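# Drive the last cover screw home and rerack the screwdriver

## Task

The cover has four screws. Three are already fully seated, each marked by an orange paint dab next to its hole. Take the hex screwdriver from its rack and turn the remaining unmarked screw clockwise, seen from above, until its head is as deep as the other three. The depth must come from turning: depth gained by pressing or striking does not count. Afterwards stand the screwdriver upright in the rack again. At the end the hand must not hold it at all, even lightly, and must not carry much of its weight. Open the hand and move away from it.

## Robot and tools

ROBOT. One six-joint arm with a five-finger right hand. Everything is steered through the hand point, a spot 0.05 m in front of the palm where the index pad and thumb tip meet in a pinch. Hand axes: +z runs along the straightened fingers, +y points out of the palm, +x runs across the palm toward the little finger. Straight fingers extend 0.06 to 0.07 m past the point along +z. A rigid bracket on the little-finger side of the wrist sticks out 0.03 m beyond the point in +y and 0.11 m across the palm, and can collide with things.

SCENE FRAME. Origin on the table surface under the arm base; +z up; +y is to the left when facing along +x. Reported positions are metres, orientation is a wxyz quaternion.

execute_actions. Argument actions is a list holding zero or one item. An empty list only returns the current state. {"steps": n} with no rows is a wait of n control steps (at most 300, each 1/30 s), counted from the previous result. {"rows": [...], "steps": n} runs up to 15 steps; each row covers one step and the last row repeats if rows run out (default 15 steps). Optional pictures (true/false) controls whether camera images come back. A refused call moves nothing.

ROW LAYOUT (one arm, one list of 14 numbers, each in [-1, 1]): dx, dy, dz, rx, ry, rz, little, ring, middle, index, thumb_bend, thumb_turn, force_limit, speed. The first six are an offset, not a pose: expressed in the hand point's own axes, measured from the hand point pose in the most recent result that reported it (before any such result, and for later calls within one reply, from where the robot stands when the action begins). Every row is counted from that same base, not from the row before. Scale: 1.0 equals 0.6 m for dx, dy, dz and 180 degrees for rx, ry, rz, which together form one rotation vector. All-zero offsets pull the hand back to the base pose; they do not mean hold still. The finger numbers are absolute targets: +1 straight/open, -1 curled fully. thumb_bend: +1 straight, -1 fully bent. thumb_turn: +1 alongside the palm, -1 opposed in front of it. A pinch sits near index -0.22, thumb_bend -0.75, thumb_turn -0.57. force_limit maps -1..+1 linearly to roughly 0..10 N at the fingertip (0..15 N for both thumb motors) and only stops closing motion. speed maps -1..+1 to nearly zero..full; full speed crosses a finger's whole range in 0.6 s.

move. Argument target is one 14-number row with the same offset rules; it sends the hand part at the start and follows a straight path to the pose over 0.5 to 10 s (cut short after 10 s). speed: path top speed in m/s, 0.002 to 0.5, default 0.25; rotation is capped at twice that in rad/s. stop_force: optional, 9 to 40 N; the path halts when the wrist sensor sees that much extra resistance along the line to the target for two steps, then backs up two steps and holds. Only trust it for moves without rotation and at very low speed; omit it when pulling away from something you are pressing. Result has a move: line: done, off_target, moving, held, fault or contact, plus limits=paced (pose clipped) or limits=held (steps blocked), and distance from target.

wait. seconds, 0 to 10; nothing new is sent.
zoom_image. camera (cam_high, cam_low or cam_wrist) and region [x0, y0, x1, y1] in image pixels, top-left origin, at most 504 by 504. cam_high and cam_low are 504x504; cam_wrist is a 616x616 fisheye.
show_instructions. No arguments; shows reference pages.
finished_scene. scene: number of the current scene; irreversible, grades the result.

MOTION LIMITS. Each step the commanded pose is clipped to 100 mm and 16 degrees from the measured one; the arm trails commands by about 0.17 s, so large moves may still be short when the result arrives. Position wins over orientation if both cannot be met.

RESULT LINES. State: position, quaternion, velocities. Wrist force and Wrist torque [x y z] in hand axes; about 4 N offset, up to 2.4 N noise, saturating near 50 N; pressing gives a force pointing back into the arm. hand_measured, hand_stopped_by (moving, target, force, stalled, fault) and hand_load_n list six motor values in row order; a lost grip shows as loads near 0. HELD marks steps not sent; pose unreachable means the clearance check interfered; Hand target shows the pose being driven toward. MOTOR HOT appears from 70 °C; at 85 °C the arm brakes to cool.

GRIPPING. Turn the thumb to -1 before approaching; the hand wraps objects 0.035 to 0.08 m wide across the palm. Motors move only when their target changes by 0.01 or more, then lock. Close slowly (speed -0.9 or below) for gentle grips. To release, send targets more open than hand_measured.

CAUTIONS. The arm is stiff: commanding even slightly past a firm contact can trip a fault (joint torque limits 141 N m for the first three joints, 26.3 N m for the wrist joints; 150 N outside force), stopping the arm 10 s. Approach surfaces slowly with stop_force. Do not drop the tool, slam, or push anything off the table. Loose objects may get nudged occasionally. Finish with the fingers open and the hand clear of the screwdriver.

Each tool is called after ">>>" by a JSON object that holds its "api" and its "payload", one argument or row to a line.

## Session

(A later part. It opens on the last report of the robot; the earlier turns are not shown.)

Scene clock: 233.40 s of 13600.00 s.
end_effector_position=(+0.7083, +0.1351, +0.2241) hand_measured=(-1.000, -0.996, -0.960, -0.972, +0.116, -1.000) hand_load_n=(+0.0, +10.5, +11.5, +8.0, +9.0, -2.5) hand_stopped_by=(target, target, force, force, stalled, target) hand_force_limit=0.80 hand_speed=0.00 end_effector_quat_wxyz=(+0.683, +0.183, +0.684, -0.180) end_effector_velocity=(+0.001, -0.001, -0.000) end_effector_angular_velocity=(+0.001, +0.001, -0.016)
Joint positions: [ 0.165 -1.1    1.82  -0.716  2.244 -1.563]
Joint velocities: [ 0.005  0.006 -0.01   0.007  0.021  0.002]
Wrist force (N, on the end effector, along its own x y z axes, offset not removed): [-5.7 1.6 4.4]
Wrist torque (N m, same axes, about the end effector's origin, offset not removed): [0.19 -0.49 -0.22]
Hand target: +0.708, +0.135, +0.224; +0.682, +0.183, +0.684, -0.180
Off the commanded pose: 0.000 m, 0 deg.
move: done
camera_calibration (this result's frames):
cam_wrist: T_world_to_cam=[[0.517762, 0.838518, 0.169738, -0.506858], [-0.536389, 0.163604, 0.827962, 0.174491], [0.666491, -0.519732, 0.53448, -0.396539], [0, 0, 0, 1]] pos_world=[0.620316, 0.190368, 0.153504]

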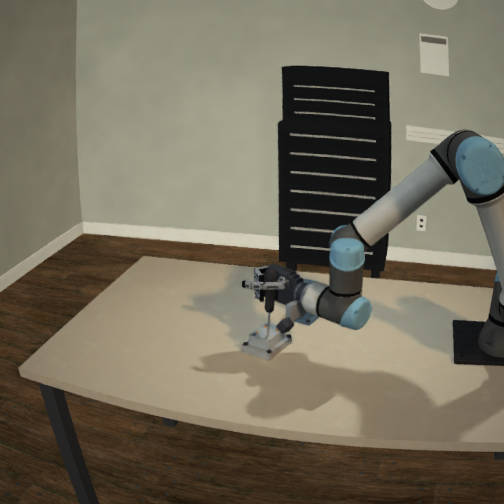

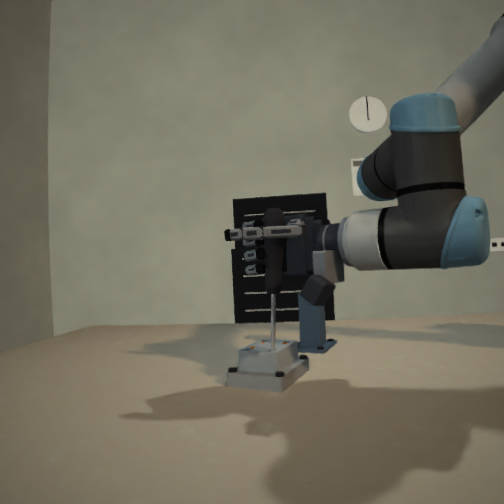

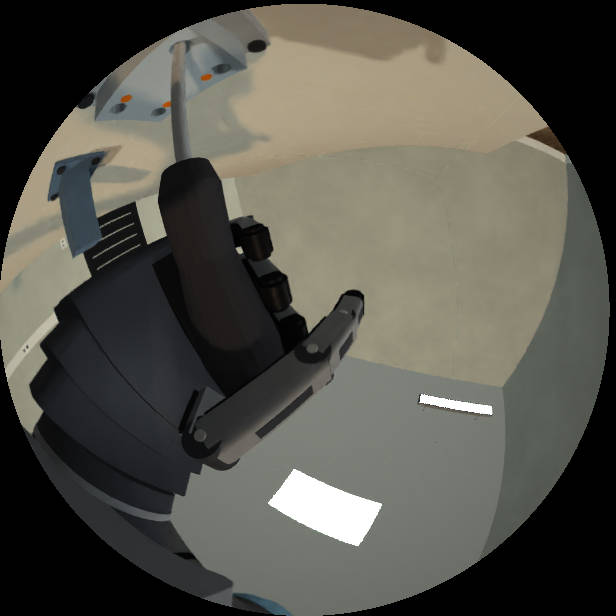

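>>> {"api": "execute_actions", "payload": {
  "actions": [
    {"rows":[[-0.001,0,0,0,0,0,-0.7,-0.7,-0.65,-0.65,0.5,-1,0.8,0.5]],"steps":8}
  ],
  "pictures": false
}}

>>> {"api": "move", "payload": {
  "target": [0,0.0341,-0.054,-0.2778,0,0,-0.7,-0.7,-0.65,-0.65,0.5,-1,0.8,0.5],
  "speed": 0.5
}}

>>> {"api": "execute_actions", "payload": {
  "actions": [
    {"rows":[[0,0,0,0,0,0,-1,-1,-1,-1,0.1,-1,0.8,0]],"steps":15}
  ],
  "pictures": false
}}

>>> {"api": "move", "payload": {
  "target": [0.0007,-0.0238,0.0112,0.1111,0,0,-1,-1,-1,-1,0.1,-1,0.8,0],
  "speed": 0.5
}}

>>> {"api": "move", "payload": {
  "target": [0.0006,-0.0378,0.0117,0.1667,0,0,-1,-1,-1,-1,0.1,-1,0.8,0],
  "speed": 0.5
}}

>>> {"api": "execute_actions", "payload": {
  "actions": [
    {"rows":[[-0.001,0,0,0,0,0,-0.7,-0.7,-0.65,-0.65,0.5,-1,0.8,0.5]],"steps":8}
  ],
  "pictures": false
}}

>>> {"api": "move", "payload": {
  "target": [0,0.0339,-0.054,-0.2778,0,0,-0.7,-0.7,-0.65,-0.65,0.5,-1,0.8,0.5],
  "speed": 0.5
}}

>>> {"api": "execute_actions", "payload": {
  "actions": [
    {"rows":[[0,0,0,0,0,0,-1,-1,-1,-1,0.1,-1,0.8,0]],"steps":15}
  ],
  "pictures": false
}}

>>> {"api": "move", "payload": {
  "target": [0.0007,-0.0238,0.0112,0.1111,0,0,-1,-1,-1,-1,0.1,-1,0.8,0],
  "speed": 0.5
}}

>>> {"api": "move", "payload": {
  "target": [0.0006,-0.0378,0.0117,0.1667,0,0,-1,-1,-1,-1,0.1,-1,0.8,0],
  "speed": 0.5
}}

>>> {"api": "execute_actions", "payload": {
  "actions": [
    {"rows":[[-0.001,0,0,0,0,0,-0.7,-0.7,-0.65,-0.65,0.5,-1,0.8,0.5]],"steps":8}
  ],
  "pictures": false
}}

>>> {"api": "move", "payload": {
  "target": [0,0.0339,-0.054,-0.2778,0,0,-0.7,-0.7,-0.65,-0.65,0.5,-1,0.8,0.5],
  "speed": 0.5
}}

>>> {"api": "execute_actions", "payload": {
  "actions": [
    {"rows":[[0,0,0,0,0,0,-1,-1,-1,-1,0.1,-1,0.8,0]],"steps":15}
  ],
  "pictures": false
}}

>>> {"api": "move", "payload": {
  "target": [0.0007,-0.0238,0.0112,0.1111,0,0,-1,-1,-1,-1,0.1,-1,0.8,0],
  "speed": 0.5
}}

>>> {"api": "move", "payload": {
  "target": [0.0006,-0.0378,0.0117,0.1667,0,0,-1,-1,-1,-1,0.1,-1,0.8,0],
  "speed": 0.5
}}

Scene clock: 237.07 s of 13600.00 s.
end_effector_position=(+0.7084, +0.1353, +0.2247) hand_measured=(-0.700, -0.700, -0.650, -0.650, +0.368, -1.000) hand_load_n=(+0.0, +0.0, +0.0, +0.0, +0.0, +0.0) hand_stopped_by=(moving, moving, moving, moving, moving, target) hand_force_limit=0.80 hand_speed=0.50 end_effector_quat_wxyz=(+0.683, +0.183, +0.684, -0.180) end_effector_velocity=(-0.001, -0.001, +0.000) end_effector_angular_velocity=(-0.000, +0.001, +0.000)
Joint positions: [ 0.165 -1.1    1.819 -0.715  2.244 -1.563]
Joint velocities: [-0.002 -0.003  0.004  0.001 -0.003  0.   ]
Wrist force (N, on the end effector, along its own x y z axes, offset not removed): [-0.1 2.1 1.1]
Wrist torque (N m, same axes, about the end effector's origin, offset not removed): [0.36 -0.03 0.03]
Hand target: +0.708, +0.135, +0.225; +0.683, +0.183, +0.684, -0.180
Off the commanded pose: 0.000 m, 0 deg.
Steps of this call (steps 1 to 90: nothing new was sent; then 0.40 s passed at rest; steps 91 to 98: all 8 steps of this action). Readings (end_effector_position | what the end effector reports):
91: (+0.7085, +0.1350, +0.2241) | hand_measured=(-1.000, -0.996, -0.960, -0.972, +0.116, -1.000) hand_load_n=(+0.0, +10.5, +11.5, +8.0, +9.0, -2.5) hand_stopped_by=(moving, moving, moving, moving, moving, target) hand_force_limit=0.80 hand_speed=0.50
92: (+0.7085, +0.1350, +0.2242) | hand_measured=(-1.000, -0.996, -0.960, -0.972, +0.116, -1.000) hand_load_n=(+0.0, +10.5, +11.5, +8.0, +9.0, -2.5) hand_stopped_by=(moving, moving, moving, moving, moving, target) hand_force_limit=0.80 hand_speed=0.50
94: (+0.7085, +0.1352, +0.2244) | hand_measured=(-0.926, -0.924, -0.888, -0.898, +0.160, -1.000) hand_load_n=(+0.0, +0.0, -4.5, +0.0, +2.5, +1.0) hand_stopped_by=(moving, moving, moving, moving, moving, target) hand_force_limit=0.80 hand_speed=0.50
98: the state above

Scene clock: 239.00 s of 13600.00 s.
end_effector_position=(+0.6901, +0.1687, +0.2248) hand_measured=(-0.700, -0.700, -0.650, -0.650, +0.500, -1.000) hand_load_n=(+0.0, +0.0, +0.0, +0.0, +0.0, +0.0) hand_stopped_by=(target, target, target, target, target, target) hand_force_limit=0.80 hand_speed=0.50 end_effector_quat_wxyz=(+0.696, -0.122, +0.696, +0.126) end_effector_velocity=(+0.000, +0.001, -0.000) end_effector_angular_velocity=(-0.000, +0.002, +0.014)
Joint positions: [-0.219 -1.154  1.91  -0.758  0.989 -1.564]
Joint velocities: [-0.004  0.004 -0.008  0.005 -0.018 -0.001]
Wrist force (N, on the end effector, along its own x y z axes, offset not removed): [-0.8 1.7 0.7]
Wrist torque (N m, same axes, about the end effector's origin, offset not removed): [0.35 0.08 -0.03]
Hand target: +0.690, +0.169, +0.225; +0.696, -0.123, +0.696, +0.126
Off the commanded pose: 0.000 m, 0 deg.
move: done
camera_calibration (this result's frames):
cam_wrist: T_world_to_cam=[[-0.308181, 0.935791, 0.171229, 0.0274583], [-0.473014, -0.306893, 0.825878, 0.19471], [0.825398, 0.173527, 0.537221, -0.594504], [0, 0, 0, 1]] pos_world=[0.591265, 0.137222, 0.153872]

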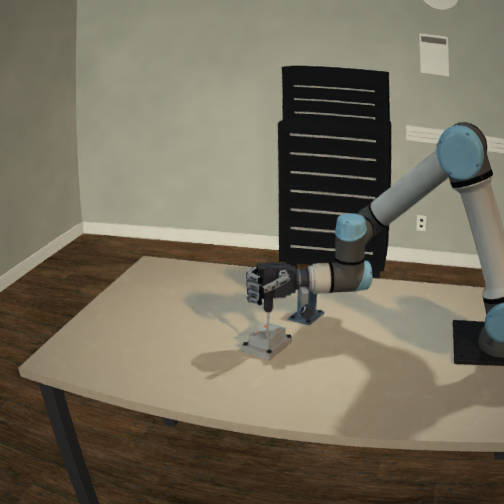

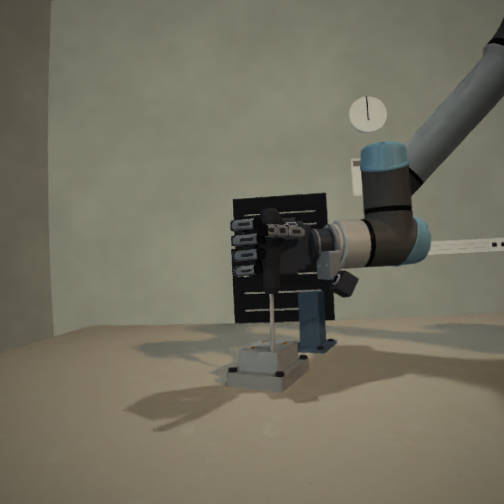

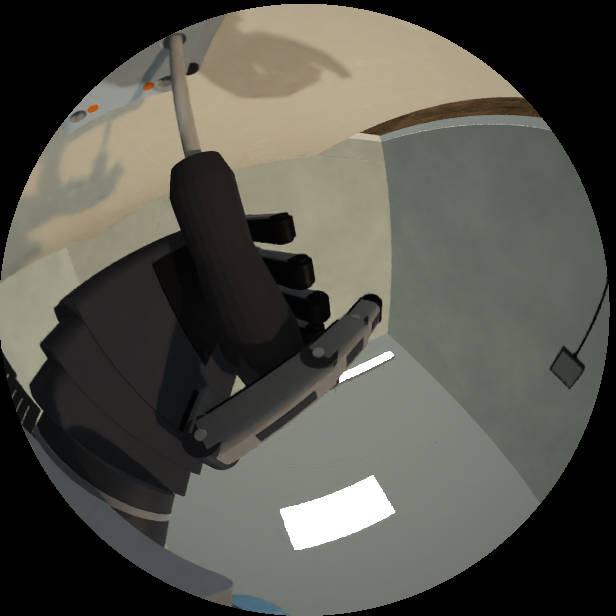

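Scene clock: 239.50 s of 13600.00 s.
end_effector_position=(+0.6902, +0.1686, +0.2249) hand_measured=(-1.000, -0.998, -0.960, -0.974, +0.112, -1.000) hand_load_n=(+0.0, +7.5, +10.0, +10.0, +9.0, +1.5) hand_stopped_by=(target, target, force, force, moving, target) hand_force_limit=0.80 hand_speed=0.00 end_effector_quat_wxyz=(+0.696, -0.122, +0.696, +0.126) end_effector_velocity=(-0.000, +0.001, +0.000) end_effector_angular_velocity=(-0.000, -0.000, +0.002)
Joint positions: [-0.219 -1.154  1.91  -0.758  0.989 -1.564]
Joint velocities: [ 0.    -0.001  0.     0.    -0.002  0.   ]
Wrist force (N, on the end effector, along its own x y z axes, offset not removed): [1.7 0.9 3.0]
Wrist torque (N m, same axes, about the end effector's origin, offset not removed): [0.09 -0.43 0.01]
Hand target: +0.690, +0.169, +0.225; +0.696, -0.122, +0.696, +0.126
Off the commanded pose: 0.000 m, 0 deg.
Steps of this call (steps 1 to 15: all 15 steps of this action). Readings (end_effector_position | what the end effector reports):
1: (+0.6901, +0.1688, +0.2248) | hand_measured=(-0.700, -0.700, -0.650, -0.650, +0.500, -1.000) hand_load_n=(+0.0, +0.0, +0.0, +0.0, +0.0, +0.0) hand_stopped_by=(moving, moving, moving, moving, moving, target) hand_force_limit=0.80 hand_speed=0.00
2: (+0.6901, +0.1688, +0.2248) | hand_measured=(-0.700, -0.700, -0.650, -0.650, +0.500, -1.000) hand_load_n=(+0.0, +0.0, +0.0, +0.0, +0.0, +0.0) hand_stopped_by=(moving, moving, moving, moving, moving, target) hand_force_limit=0.80 hand_speed=0.00
4: (+0.6901, +0.1688, +0.2248) | hand_measured=(-0.750, -0.750, -0.700, -0.700, +0.468, -1.000) hand_load_n=(+0.0, +0.0, +0.0, +0.0, +0.0, +0.0) hand_stopped_by=(moving, moving, moving, moving, moving, target) hand_force_limit=0.80 hand_speed=0.00
8: (+0.6902, +0.1687, +0.2248) | hand_measured=(-0.972, -0.972, -0.922, -0.922, +0.328, -1.000) hand_load_n=(+0.0, +4.0, +1.5, +0.0, +0.0, +0.0) hand_stopped_by=(moving, moving, moving, moving, moving, target) hand_force_limit=0.80 hand_speed=0.00
15: the state above

Scene clock: 240.83 s of 13600.00 s.
end_effector_position=(+0.7013, +0.1576, +0.2244) hand_measured=(-1.000, -0.998, -0.960, -0.974, +0.116, -1.000) hand_load_n=(+0.0, +8.0, +10.5, +9.5, +9.0, -0.5) hand_stopped_by=(target, target, force, force, stalled, target) hand_force_limit=0.80 hand_speed=0.00 end_effector_quat_wxyz=(+0.707, -0.000, +0.708, +0.004) end_effector_velocity=(+0.001, +0.000, -0.000) end_effector_angular_velocity=(+0.000, +0.001, -0.015)
Joint positions: [-0.073 -1.182  1.955 -0.773  1.482 -1.565]
Joint velocities: [ 0.009  0.002 -0.003  0.002  0.023  0.   ]
Wrist force (N, on the end effector, along its own x y z axes, offset not removed): [-7.4 0.1 3.0]
Wrist torque (N m, same axes, about the end effector's origin, offset not removed): [0.27 -0.12 -0.71]
Hand target: +0.701, +0.158, +0.224; +0.707, +0.001, +0.708, +0.003
Off the commanded pose: 0.000 m, 0 deg.
move: done
camera_calibration (this result's frames):
cam_wrist: T_world_to_cam=[[0.0287477, 0.984851, 0.171003, -0.202602], [-0.5481, -0.127532, 0.826633, 0.221144], [0.835919, -0.117491, 0.53613, -0.562896], [0, 0, 0, 1]] pos_world=[0.597569, 0.161601, 0.153626]

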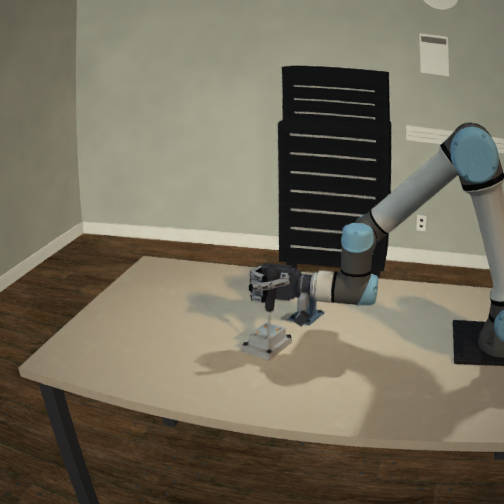

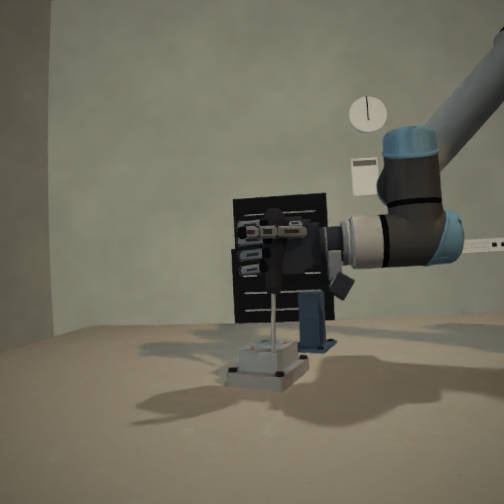

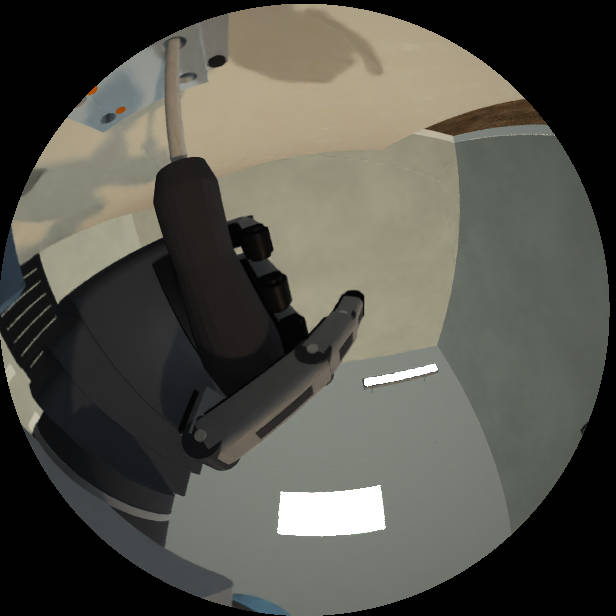

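Scene clock: 242.13 s of 13600.00 s.
end_effector_position=(+0.7084, +0.1351, +0.2240) hand_measured=(-1.000, -0.996, -0.958, -0.974, +0.116, -1.000) hand_load_n=(+0.0, +10.0, +11.0, +8.0, +9.0, -2.5) hand_stopped_by=(target, target, force, force, stalled, target) hand_force_limit=0.80 hand_speed=0.00 end_effector_quat_wxyz=(+0.683, +0.182, +0.684, -0.179) end_effector_velocity=(+0.001, -0.001, +0.000) end_effector_angular_velocity=(+0.001, +0.001, -0.016)
Joint positions: [ 0.164 -1.1    1.821 -0.717  2.241 -1.563]
Joint velocities: [ 0.006  0.005 -0.011  0.007  0.022  0.002]
Wrist force (N, on the end effector, along its own x y z axes, offset not removed): [-5.1 1.4 5.3]
Wrist torque (N m, same axes, about the end effector's origin, offset not removed): [0.10 -0.62 -0.21]
Hand target: +0.709, +0.135, +0.224; +0.683, +0.183, +0.684, -0.180
Off the commanded pose: 0.000 m, 0 deg.
move: done
camera_calibration (this result's frames):
cam_wrist: T_world_to_cam=[[0.516078, 0.839521, 0.169906, -0.505904], [-0.537022, 0.1626, 0.827749, 0.175282], [0.667286, -0.518427, 0.534755, -0.397301], [0, 0, 0, 1]] pos_world=[0.62033, 0.190245, 0.153325]

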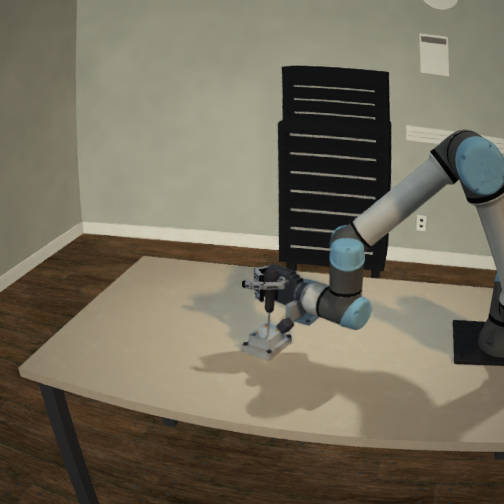

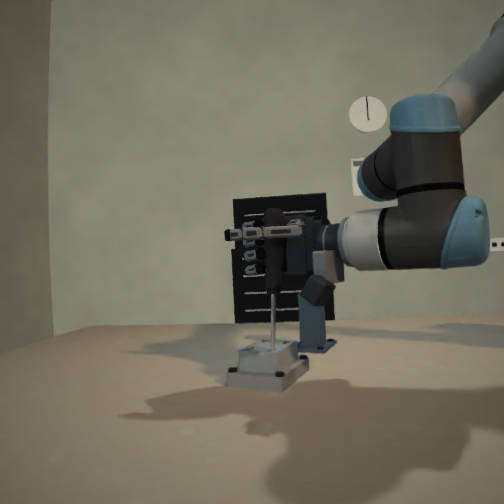

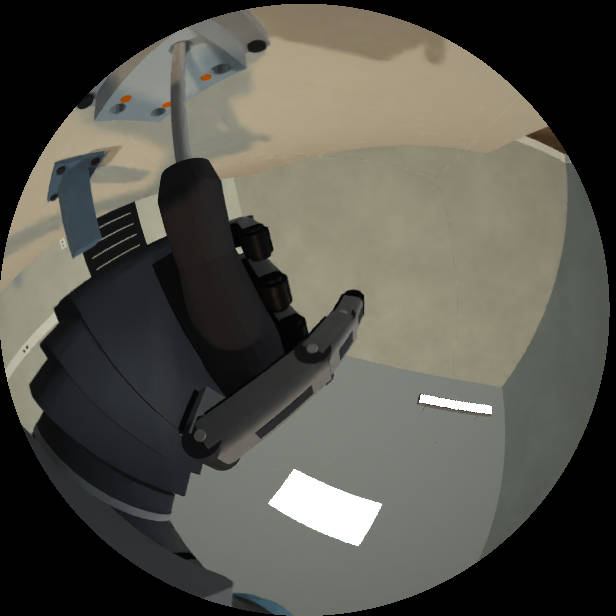

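Scene clock: 242.40 s of 13600.00 s.
end_effector_position=(+0.7084, +0.1352, +0.2243) hand_measured=(-0.700, -0.700, -0.650, -0.650, +0.368, -1.000) hand_load_n=(+0.0, +0.0, +0.5, +1.0, +0.0, +0.0) hand_stopped_by=(moving, moving, moving, moving, moving, target) hand_force_limit=0.80 hand_speed=0.50 end_effector_quat_wxyz=(+0.683, +0.182, +0.684, -0.179) end_effector_velocity=(+0.000, +0.000, +0.002) end_effector_angular_velocity=(+0.000, -0.002, +0.002)
Joint positions: [ 0.164 -1.1    1.82  -0.716  2.241 -1.563]
Joint velocities: [-0.001 -0.002  0.     0.001 -0.002  0.   ]
Wrist force (N, on the end effector, along its own x y z axes, offset not removed): [-0.9 2.2 1.6]
Wrist torque (N m, same axes, about the end effector's origin, offset not removed): [0.34 0.13 -0.02]
Hand target: +0.708, +0.135, +0.225; +0.683, +0.182, +0.684, -0.179
Off the commanded pose: 0.000 m, 0 deg.
Steps of this call (steps 1 to 8: all 8 steps of this action). Readings (end_effector_position | what the end effector reports):
1: (+0.7085, +0.1351, +0.2240) | hand_measured=(-1.000, -0.996, -0.958, -0.974, +0.116, -1.000) hand_load_n=(+0.0, +10.0, +11.0, +8.0, +9.0, -2.5) hand_stopped_by=(moving, moving, moving, moving, moving, target) hand_force_limit=0.80 hand_speed=0.50
2: (+0.7085, +0.1351, +0.2240) | hand_measured=(-1.000, -0.996, -0.958, -0.974, +0.116, -1.000) hand_load_n=(+0.0, +10.0, +11.0, +8.0, +9.0, -2.5) hand_stopped_by=(moving, moving, moving, moving, moving, target) hand_force_limit=0.80 hand_speed=0.50
4: (+0.7084, +0.1351, +0.2240) | hand_measured=(-0.926, -0.922, -0.888, -0.900, +0.160, -1.000) hand_load_n=(+0.0, +0.0, -4.5, +0.0, +2.5, +1.0) hand_stopped_by=(moving, moving, moving, moving, moving, target) hand_force_limit=0.80 hand_speed=0.50
8: the state above

Scene clock: 244.33 s of 13600.00 s.
end_effector_position=(+0.6900, +0.1687, +0.2246) hand_measured=(-0.700, -0.700, -0.650, -0.650, +0.500, -1.000) hand_load_n=(+0.0, +0.0, +0.0, +0.0, +0.0, +0.0) hand_stopped_by=(target, target, target, target, target, target) hand_force_limit=0.80 hand_speed=0.50 end_effector_quat_wxyz=(+0.696, -0.123, +0.696, +0.126) end_effector_velocity=(+0.001, +0.000, -0.000) end_effector_angular_velocity=(-0.001, +0.000, +0.014)
Joint positions: [-0.22  -1.153  1.91  -0.759  0.986 -1.564]
Joint velocities: [-0.005  0.005 -0.008  0.004 -0.019 -0.001]
Wrist force (N, on the end effector, along its own x y z axes, offset not removed): [0.1 2.4 1.8]
Wrist torque (N m, same axes, about the end effector's origin, offset not removed): [0.40 -0.06 0.02]
Hand target: +0.690, +0.169, +0.225; +0.696, -0.124, +0.696, +0.127
Off the commanded pose: 0.000 m, 0 deg.
move: done
camera_calibration (this result's frames):
cam_wrist: T_world_to_cam=[[-0.310183, 0.935165, 0.171036, 0.0290021], [-0.472598, -0.307786, 0.825784, 0.194719], [0.824887, 0.175313, 0.537427, -0.594326], [0, 0, 0, 1]] pos_world=[0.591271, 0.137003, 0.153651]

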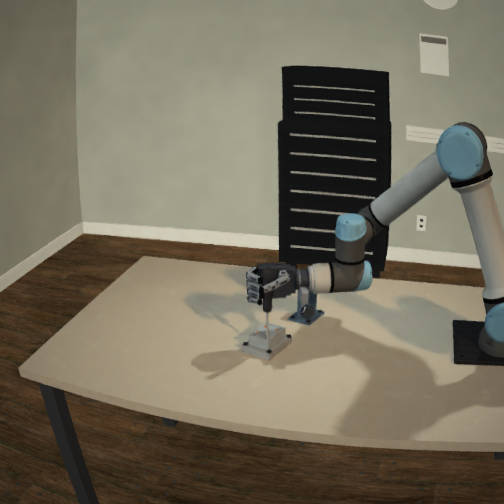

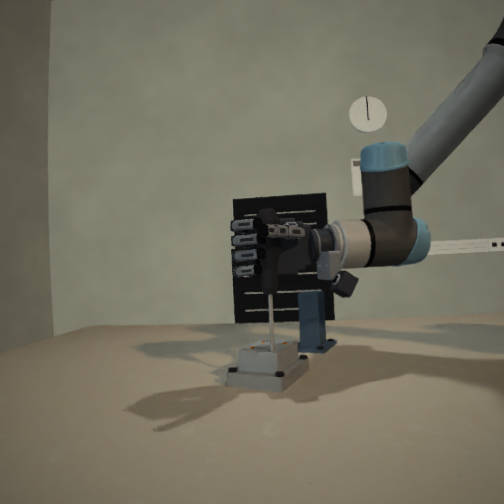

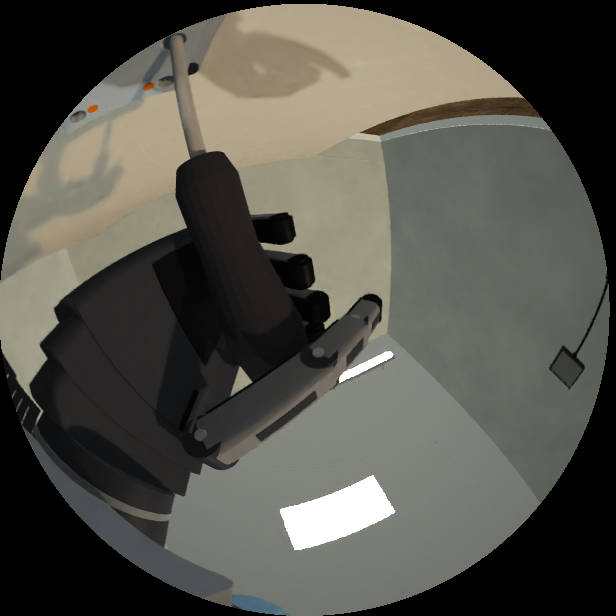

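Scene clock: 244.83 s of 13600.00 s.
end_effector_position=(+0.6901, +0.1686, +0.2247) hand_measured=(-1.000, -0.998, -0.960, -0.972, +0.112, -1.000) hand_load_n=(+0.0, +7.5, +10.0, +9.5, +9.0, +1.5) hand_stopped_by=(target, target, force, force, moving, target) hand_force_limit=0.80 hand_speed=0.00 end_effector_quat_wxyz=(+0.696, -0.123, +0.696, +0.126) end_effector_velocity=(+0.000, -0.001, +0.000) end_effector_angular_velocity=(+0.000, +0.000, -0.001)
Joint positions: [-0.22  -1.153  1.91  -0.759  0.986 -1.564]
Joint velocities: [-0.001 -0.    -0.     0.001  0.001  0.   ]
Wrist force (N, on the end effector, along its own x y z axes, offset not removed): [2.2 1.9 0.9]
Wrist torque (N m, same axes, about the end effector's origin, offset not removed): [0.46 -0.53 0.03]
Hand target: +0.690, +0.169, +0.225; +0.696, -0.123, +0.696, +0.126
Off the commanded pose: 0.000 m, 0 deg.
Steps of this call (steps 1 to 15: all 15 steps of this action). Readings (end_effector_position | what the end effector reports):
1: (+0.6900, +0.1688, +0.2246) | hand_measured=(-0.700, -0.700, -0.650, -0.650, +0.500, -1.000) hand_load_n=(+0.0, +0.0, +0.0, +0.0, +0.0, +0.0) hand_stopped_by=(moving, moving, moving, moving, moving, target) hand_force_limit=0.80 hand_speed=0.00
2: (+0.6900, +0.1688, +0.2246) | hand_measured=(-0.700, -0.700, -0.650, -0.650, +0.500, -1.000) hand_load_n=(+0.0, +0.0, +0.0, +0.0, +0.0, +0.0) hand_stopped_by=(moving, moving, moving, moving, moving, target) hand_force_limit=0.80 hand_speed=0.00
4: (+0.6900, +0.1688, +0.2246) | hand_measured=(-0.750, -0.750, -0.700, -0.700, +0.468, -1.000) hand_load_n=(+0.0, +0.0, +0.0, +1.5, +0.0, +0.0) hand_stopped_by=(moving, moving, moving, moving, moving, target) hand_force_limit=0.80 hand_speed=0.00
8: (+0.6901, +0.1687, +0.2246) | hand_measured=(-0.972, -0.972, -0.922, -0.922, +0.328, -1.000) hand_load_n=(+0.0, +3.5, +1.0, +0.0, +0.0, +0.0) hand_stopped_by=(moving, moving, moving, moving, moving, target) hand_force_limit=0.80 hand_speed=0.00
15: the state above

Scene clock: 246.17 s of 13600.00 s.
end_effector_position=(+0.7012, +0.1577, +0.2243) hand_measured=(-1.000, -0.998, -0.960, -0.972, +0.116, -1.000) hand_load_n=(+0.0, +8.0, +10.5, +9.5, +9.5, -0.5) hand_stopped_by=(target, target, force, force, stalled, target) hand_force_limit=0.80 hand_speed=0.00 end_effector_quat_wxyz=(+0.707, -0.001, +0.707, +0.004) end_effector_velocity=(+0.001, +0.000, -0.000) end_effector_angular_velocity=(+0.001, +0.002, -0.014)
Joint positions: [-0.074 -1.182  1.956 -0.774  1.479 -1.565]
Joint velocities: [ 0.009  0.002 -0.002  0.002  0.023  0.   ]
Wrist force (N, on the end effector, along its own x y z axes, offset not removed): [-7.5 -1.1 2.6]
Wrist torque (N m, same axes, about the end effector's origin, offset not removed): [0.17 -0.15 -0.83]
Hand target: +0.701, +0.158, +0.224; +0.707, -0.000, +0.707, +0.004
Off the commanded pose: 0.000 m, 0 deg.
move: done
camera_calibration (this result's frames):
cam_wrist: T_world_to_cam=[[0.026642, 0.984929, 0.170894, -0.201098], [-0.548064, -0.128579, 0.826495, 0.221446], [0.836012, -0.11568, 0.536378, -0.563151], [0, 0, 0, 1]] pos_world=[0.597525, 0.161395, 0.153404]

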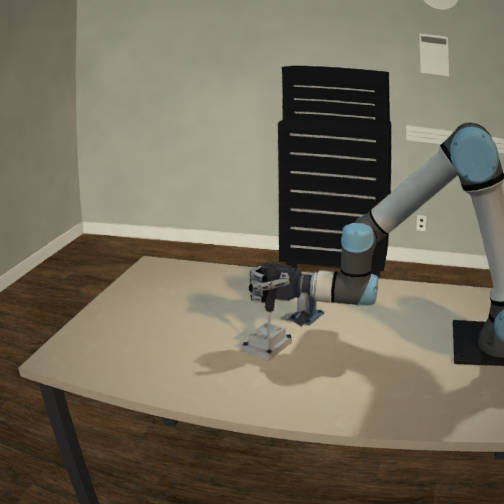

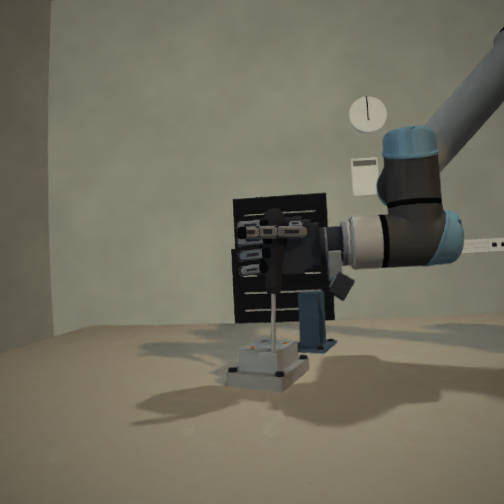

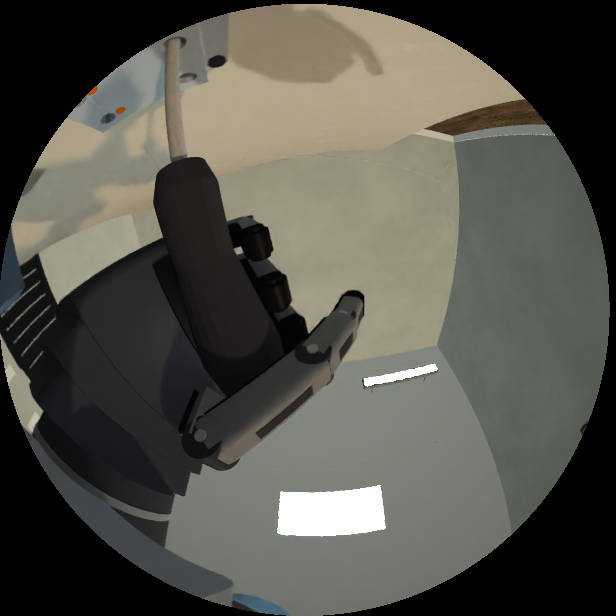

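Scene clock: 247.47 s of 13600.00 s.
end_effector_position=(+0.7084, +0.1351, +0.2238) hand_measured=(-1.000, -0.996, -0.960, -0.972, +0.116, -1.000) hand_load_n=(+0.0, +10.0, +11.0, +8.0, +9.0, -2.5) hand_stopped_by=(target, target, force, force, stalled, target) hand_force_limit=0.80 hand_speed=0.00 end_effector_quat_wxyz=(+0.683, +0.181, +0.684, -0.178) end_effector_velocity=(+0.001, -0.000, -0.000) end_effector_angular_velocity=(+0.001, +0.001, -0.014)
Joint positions: [ 0.163 -1.1    1.822 -0.719  2.238 -1.563]
Joint velocities: [ 0.006  0.006 -0.011  0.007  0.019  0.002]
Wrist force (N, on the end effector, along its own x y z axes, offset not removed): [-6.2 0.6 5.2]
Wrist torque (N m, same axes, about the end effector's origin, offset not removed): [0.08 -0.48 -0.36]
Hand target: +0.709, +0.135, +0.224; +0.683, +0.182, +0.684, -0.179
Off the commanded pose: 0.000 m, 0 deg.
move: done
camera_calibration (this result's frames):
cam_wrist: T_world_to_cam=[[0.514275, 0.840617, 0.169952, -0.504778], [-0.537593, 0.161574, 0.82758, 0.176008], [0.668218, -0.516968, 0.535003, -0.39809], [0, 0, 0, 1]] pos_world=[0.620226, 0.190087, 0.153107]

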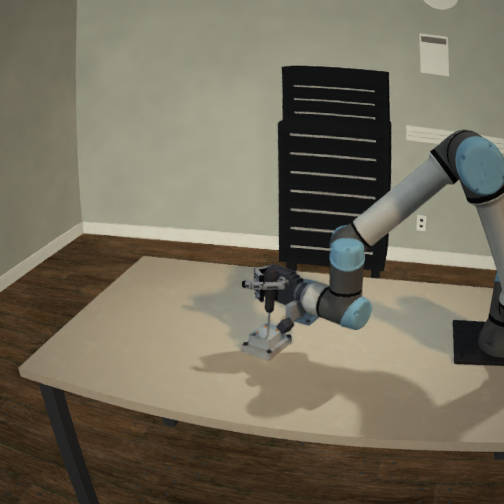

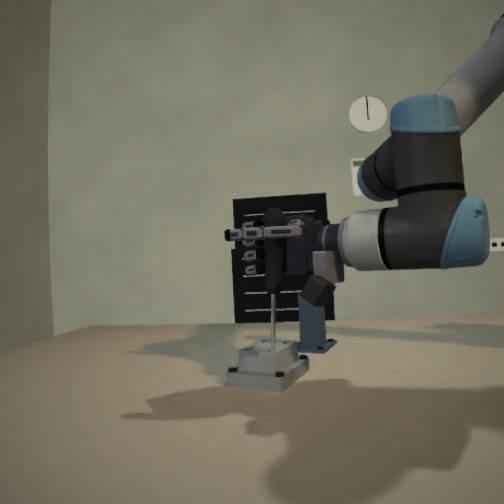

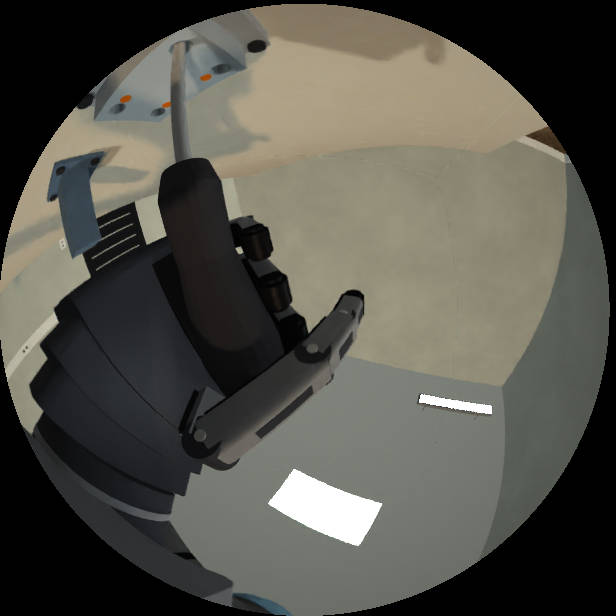

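Scene clock: 247.73 s of 13600.00 s.
end_effector_position=(+0.7084, +0.1352, +0.2241) hand_measured=(-0.700, -0.700, -0.650, -0.650, +0.368, -1.000) hand_load_n=(+0.0, +0.0, +0.0, +0.0, +0.0, +0.0) hand_stopped_by=(moving, moving, moving, moving, moving, target) hand_force_limit=0.80 hand_speed=0.50 end_effector_quat_wxyz=(+0.683, +0.181, +0.685, -0.178) end_effector_velocity=(+0.000, +0.000, +0.002) end_effector_angular_velocity=(+0.000, -0.003, +0.002)
Joint positions: [ 0.163 -1.1    1.822 -0.718  2.238 -1.563]
Joint velocities: [-0.    -0.003 -0.001  0.001 -0.002 -0.   ]
Wrist force (N, on the end effector, along its own x y z axes, offset not removed): [0.2 3.7 0.3]
Wrist torque (N m, same axes, about the end effector's origin, offset not removed): [0.63 0.04 0.14]
Hand target: +0.708, +0.135, +0.224; +0.683, +0.181, +0.684, -0.178
Off the commanded pose: 0.000 m, 0 deg.
Steps of this call (steps 1 to 8: all 8 steps of this action). Readings (end_effector_position | what the end effector reports):
1: (+0.7085, +0.1351, +0.2238) | hand_measured=(-1.000, -0.996, -0.960, -0.972, +0.116, -1.000) hand_load_n=(+0.0, +10.0, +11.0, +8.0, +9.0, -2.5) hand_stopped_by=(moving, moving, moving, moving, moving, target) hand_force_limit=0.80 hand_speed=0.50
2: (+0.7085, +0.1351, +0.2238) | hand_measured=(-1.000, -0.996, -0.960, -0.972, +0.116, -1.000) hand_load_n=(+0.0, +10.0, +11.0, +8.0, +9.0, -2.5) hand_stopped_by=(moving, moving, moving, moving, moving, target) hand_force_limit=0.80 hand_speed=0.50
4: (+0.7084, +0.1351, +0.2238) | hand_measured=(-0.926, -0.924, -0.888, -0.898, +0.160, -1.000) hand_load_n=(+0.0, +0.0, -4.5, +0.0, +2.5, +1.0) hand_stopped_by=(moving, moving, moving, moving, moving, target) hand_force_limit=0.80 hand_speed=0.50
8: the state above

Scene clock: 249.67 s of 13600.00 s.
end_effector_position=(+0.6899, +0.1687, +0.2244) hand_measured=(-0.700, -0.700, -0.650, -0.650, +0.500, -1.000) hand_load_n=(+0.0, +0.0, +0.0, +0.0, +0.0, +0.0) hand_stopped_by=(target, target, target, target, target, target) hand_force_limit=0.80 hand_speed=0.50 end_effector_quat_wxyz=(+0.696, -0.124, +0.696, +0.127) end_effector_velocity=(+0.001, +0.001, +0.000) end_effector_angular_velocity=(-0.001, -0.000, +0.016)
Joint positions: [-0.221 -1.153  1.91  -0.759  0.983 -1.564]
Joint velocities: [-0.003  0.005 -0.009  0.004 -0.02  -0.001]
Wrist force (N, on the end effector, along its own x y z axes, offset not removed): [0.5 2.0 1.3]
Wrist torque (N m, same axes, about the end effector's origin, offset not removed): [0.31 -0.11 0.10]
Hand target: +0.690, +0.169, +0.224; +0.696, -0.125, +0.696, +0.128
Off the commanded pose: 0.000 m, 0 deg.
move: done
camera_calibration (this result's frames):
cam_wrist: T_world_to_cam=[[-0.312185, 0.934533, 0.170843, 0.0305469], [-0.472182, -0.30868, 0.825688, 0.194728], [0.824369, 0.177099, 0.537635, -0.594145], [0, 0, 0, 1]] pos_world=[0.591279, 0.136784, 0.15343]

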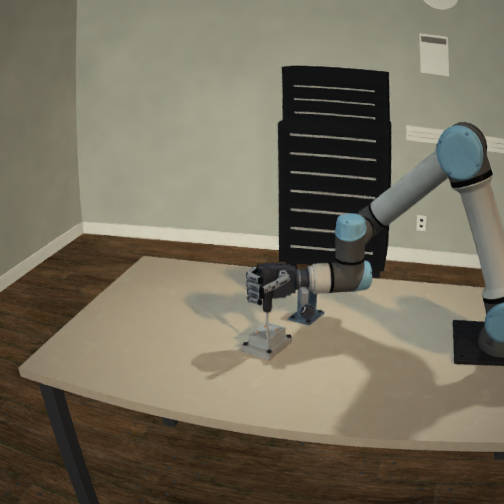

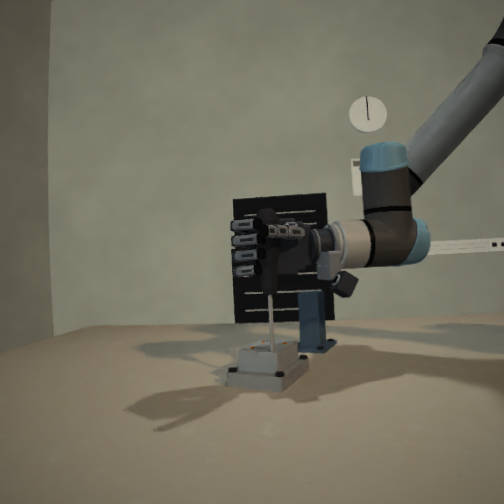

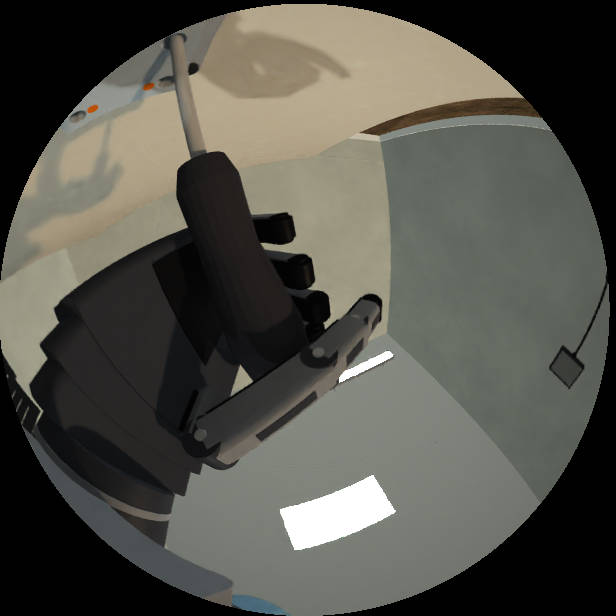

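Scene clock: 250.17 s of 13600.00 s.
end_effector_position=(+0.6900, +0.1686, +0.2245) hand_measured=(-1.000, -0.998, -0.960, -0.972, +0.112, -1.000) hand_load_n=(+0.0, +7.0, +10.0, +10.0, +9.0, +1.5) hand_stopped_by=(target, target, force, force, moving, target) hand_force_limit=0.80 hand_speed=0.00 end_effector_quat_wxyz=(+0.696, -0.124, +0.696, +0.127) end_effector_velocity=(+0.000, -0.001, +0.001) end_effector_angular_velocity=(-0.000, -0.002, -0.002)
Joint positions: [-0.221 -1.152  1.909 -0.759  0.983 -1.564]
Joint velocities: [-0.001 -0.001 -0.    -0.     0.001  0.   ]
Wrist force (N, on the end effector, along its own x y z axes, offset not removed): [0.6 0.8 1.9]
Wrist torque (N m, same axes, about the end effector's origin, offset not removed): [0.19 -0.23 -0.08]
Hand target: +0.690, +0.169, +0.224; +0.696, -0.124, +0.696, +0.127
Off the commanded pose: 0.000 m, 0 deg.
Steps of this call (steps 1 to 15: all 15 steps of this action). Readings (end_effector_position | what the end effector reports):
1: (+0.6899, +0.1688, +0.2244) | hand_measured=(-0.700, -0.700, -0.650, -0.650, +0.500, -1.000) hand_load_n=(+0.0, +0.0, +0.0, +0.0, +0.0, +0.0) hand_stopped_by=(moving, moving, moving, moving, moving, target) hand_force_limit=0.80 hand_speed=0.00
2: (+0.6899, +0.1688, +0.2244) | hand_measured=(-0.700, -0.700, -0.650, -0.650, +0.500, -1.000) hand_load_n=(+0.0, +0.0, +0.0, +0.0, +0.0, +0.0) hand_stopped_by=(moving, moving, moving, moving, moving, target) hand_force_limit=0.80 hand_speed=0.00
4: (+0.6899, +0.1688, +0.2244) | hand_measured=(-0.750, -0.750, -0.700, -0.700, +0.468, -1.000) hand_load_n=(+0.0, +0.0, +0.0, +0.0, +0.0, +0.0) hand_stopped_by=(moving, moving, moving, moving, moving, target) hand_force_limit=0.80 hand_speed=0.00
8: (+0.6900, +0.1687, +0.2244) | hand_measured=(-0.972, -0.972, -0.922, -0.922, +0.328, -1.000) hand_load_n=(+0.0, +4.0, +1.5, +0.0, +0.0, +0.0) hand_stopped_by=(moving, moving, moving, moving, moving, target) hand_force_limit=0.80 hand_speed=0.00
15: the state above

Scene clock: 251.57 s of 13600.00 s.
end_effector_position=(+0.7012, +0.1577, +0.2241) hand_measured=(-1.000, -0.998, -0.960, -0.972, +0.116, -1.000) hand_load_n=(+0.0, +7.5, +10.5, +9.5, +9.5, -0.5) hand_stopped_by=(target, target, force, force, stalled, target) hand_force_limit=0.80 hand_speed=0.00 end_effector_quat_wxyz=(+0.707, -0.002, +0.707, +0.005) end_effector_velocity=(+0.001, -0.001, +0.000) end_effector_angular_velocity=(+0.000, -0.001, -0.017)
Joint positions: [-0.075 -1.182  1.956 -0.775  1.476 -1.565]
Joint velocities: [ 0.007  0.001 -0.003  0.001  0.024  0.   ]
Wrist force (N, on the end effector, along its own x y z axes, offset not removed): [-9.1 -2.2 2.0]
Wrist torque (N m, same axes, about the end effector's origin, offset not removed): [-0.01 0.06 -0.90]
Hand target: +0.701, +0.158, +0.224; +0.707, -0.001, +0.707, +0.004
Off the commanded pose: 0.000 m, 0 deg.
move: done
camera_calibration (this result's frames):
cam_wrist: T_world_to_cam=[[0.0245361, 0.985002, 0.170788, -0.199595], [-0.54802, -0.12963, 0.826359, 0.221743], [0.836105, -0.113871, 0.53662, -0.563389], [0, 0, 0, 1]] pos_world=[0.597469, 0.161192, 0.153175]

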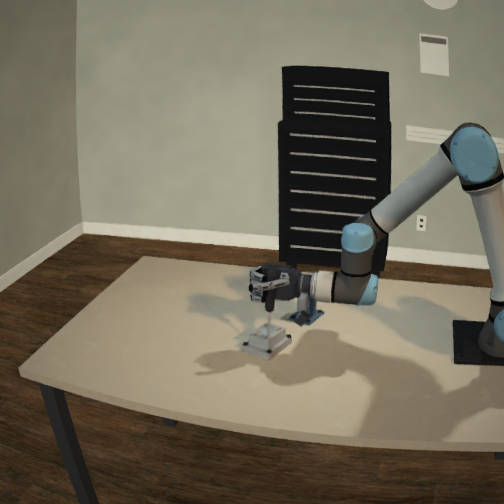

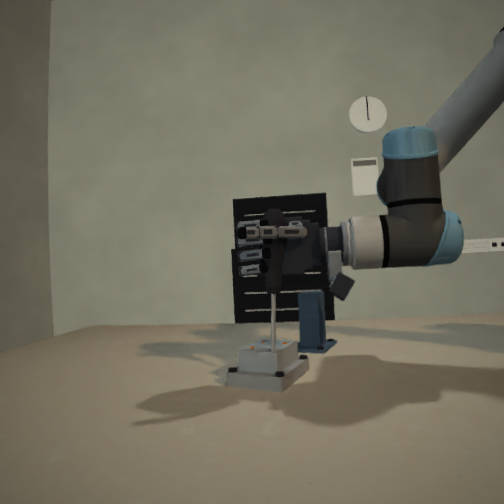

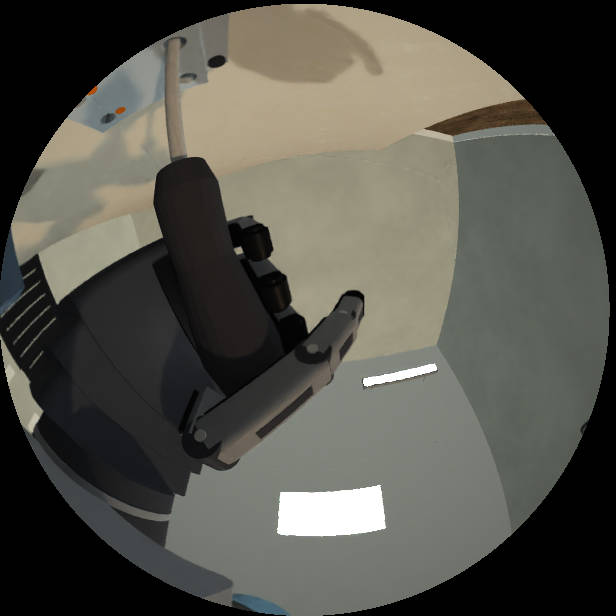

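Scene clock: 252.87 s of 13600.00 s.
end_effector_position=(+0.7084, +0.1352, +0.2236) hand_measured=(-1.000, -0.996, -0.960, -0.972, +0.116, -1.000) hand_load_n=(+0.0, +10.0, +11.0, +8.0, +9.0, -2.5) hand_stopped_by=(target, target, force, force, stalled, target) hand_force_limit=0.80 hand_speed=0.00 end_effector_quat_wxyz=(+0.684, +0.181, +0.685, -0.178) end_effector_velocity=(+0.001, -0.001, +0.000) end_effector_angular_velocity=(+0.001, +0.001, -0.015)
Joint positions: [ 0.162 -1.1    1.824 -0.72   2.235 -1.563]
Joint velocities: [ 0.005  0.005 -0.01   0.007  0.021  0.002]
Wrist force (N, on the end effector, along its own x y z axes, offset not removed): [-6.6 1.3 5.1]
Wrist torque (N m, same axes, about the end effector's origin, offset not removed): [0.10 -0.50 -0.26]
Hand target: +0.709, +0.135, +0.224; +0.683, +0.181, +0.684, -0.178
Off the commanded pose: 0.000 m, 0 deg.
move: done
camera_calibration (this result's frames):
cam_wrist: T_world_to_cam=[[0.512469, 0.84171, 0.169997, -0.503645], [-0.538156, 0.160543, 0.827414, 0.176727], [0.669151, -0.515509, 0.535245, -0.398865], [0, 0, 0, 1]] pos_world=[0.62011, 0.189932, 0.152882]

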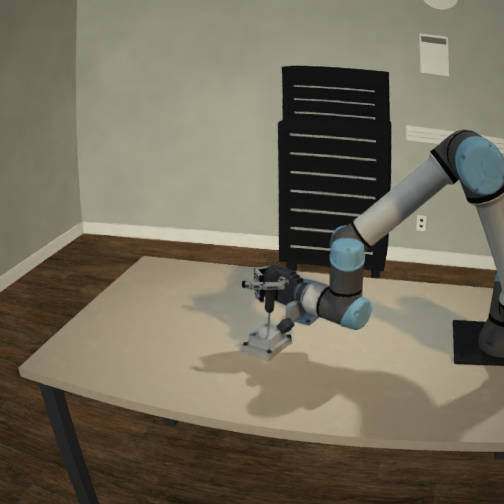

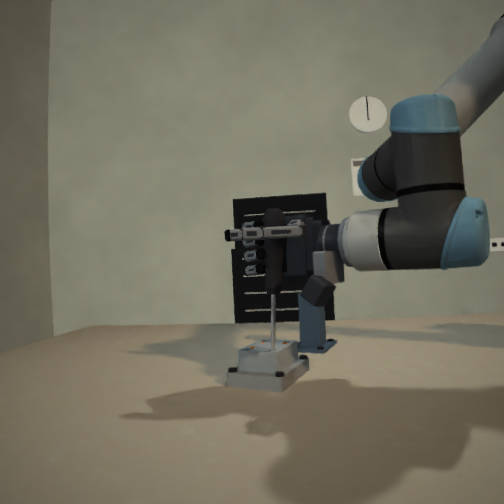

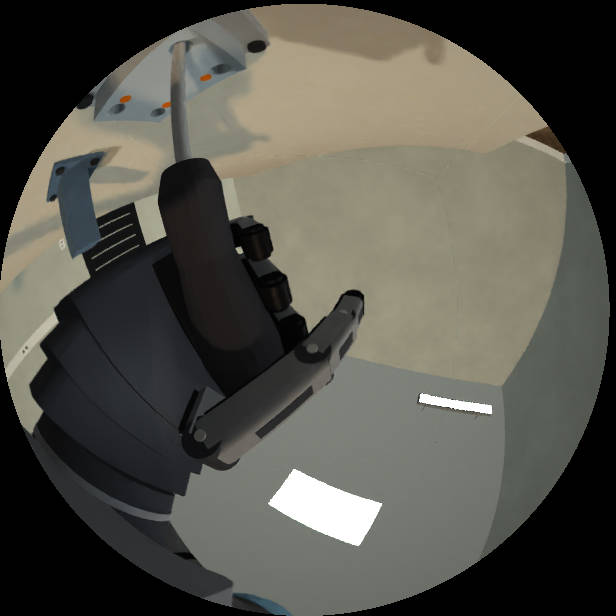

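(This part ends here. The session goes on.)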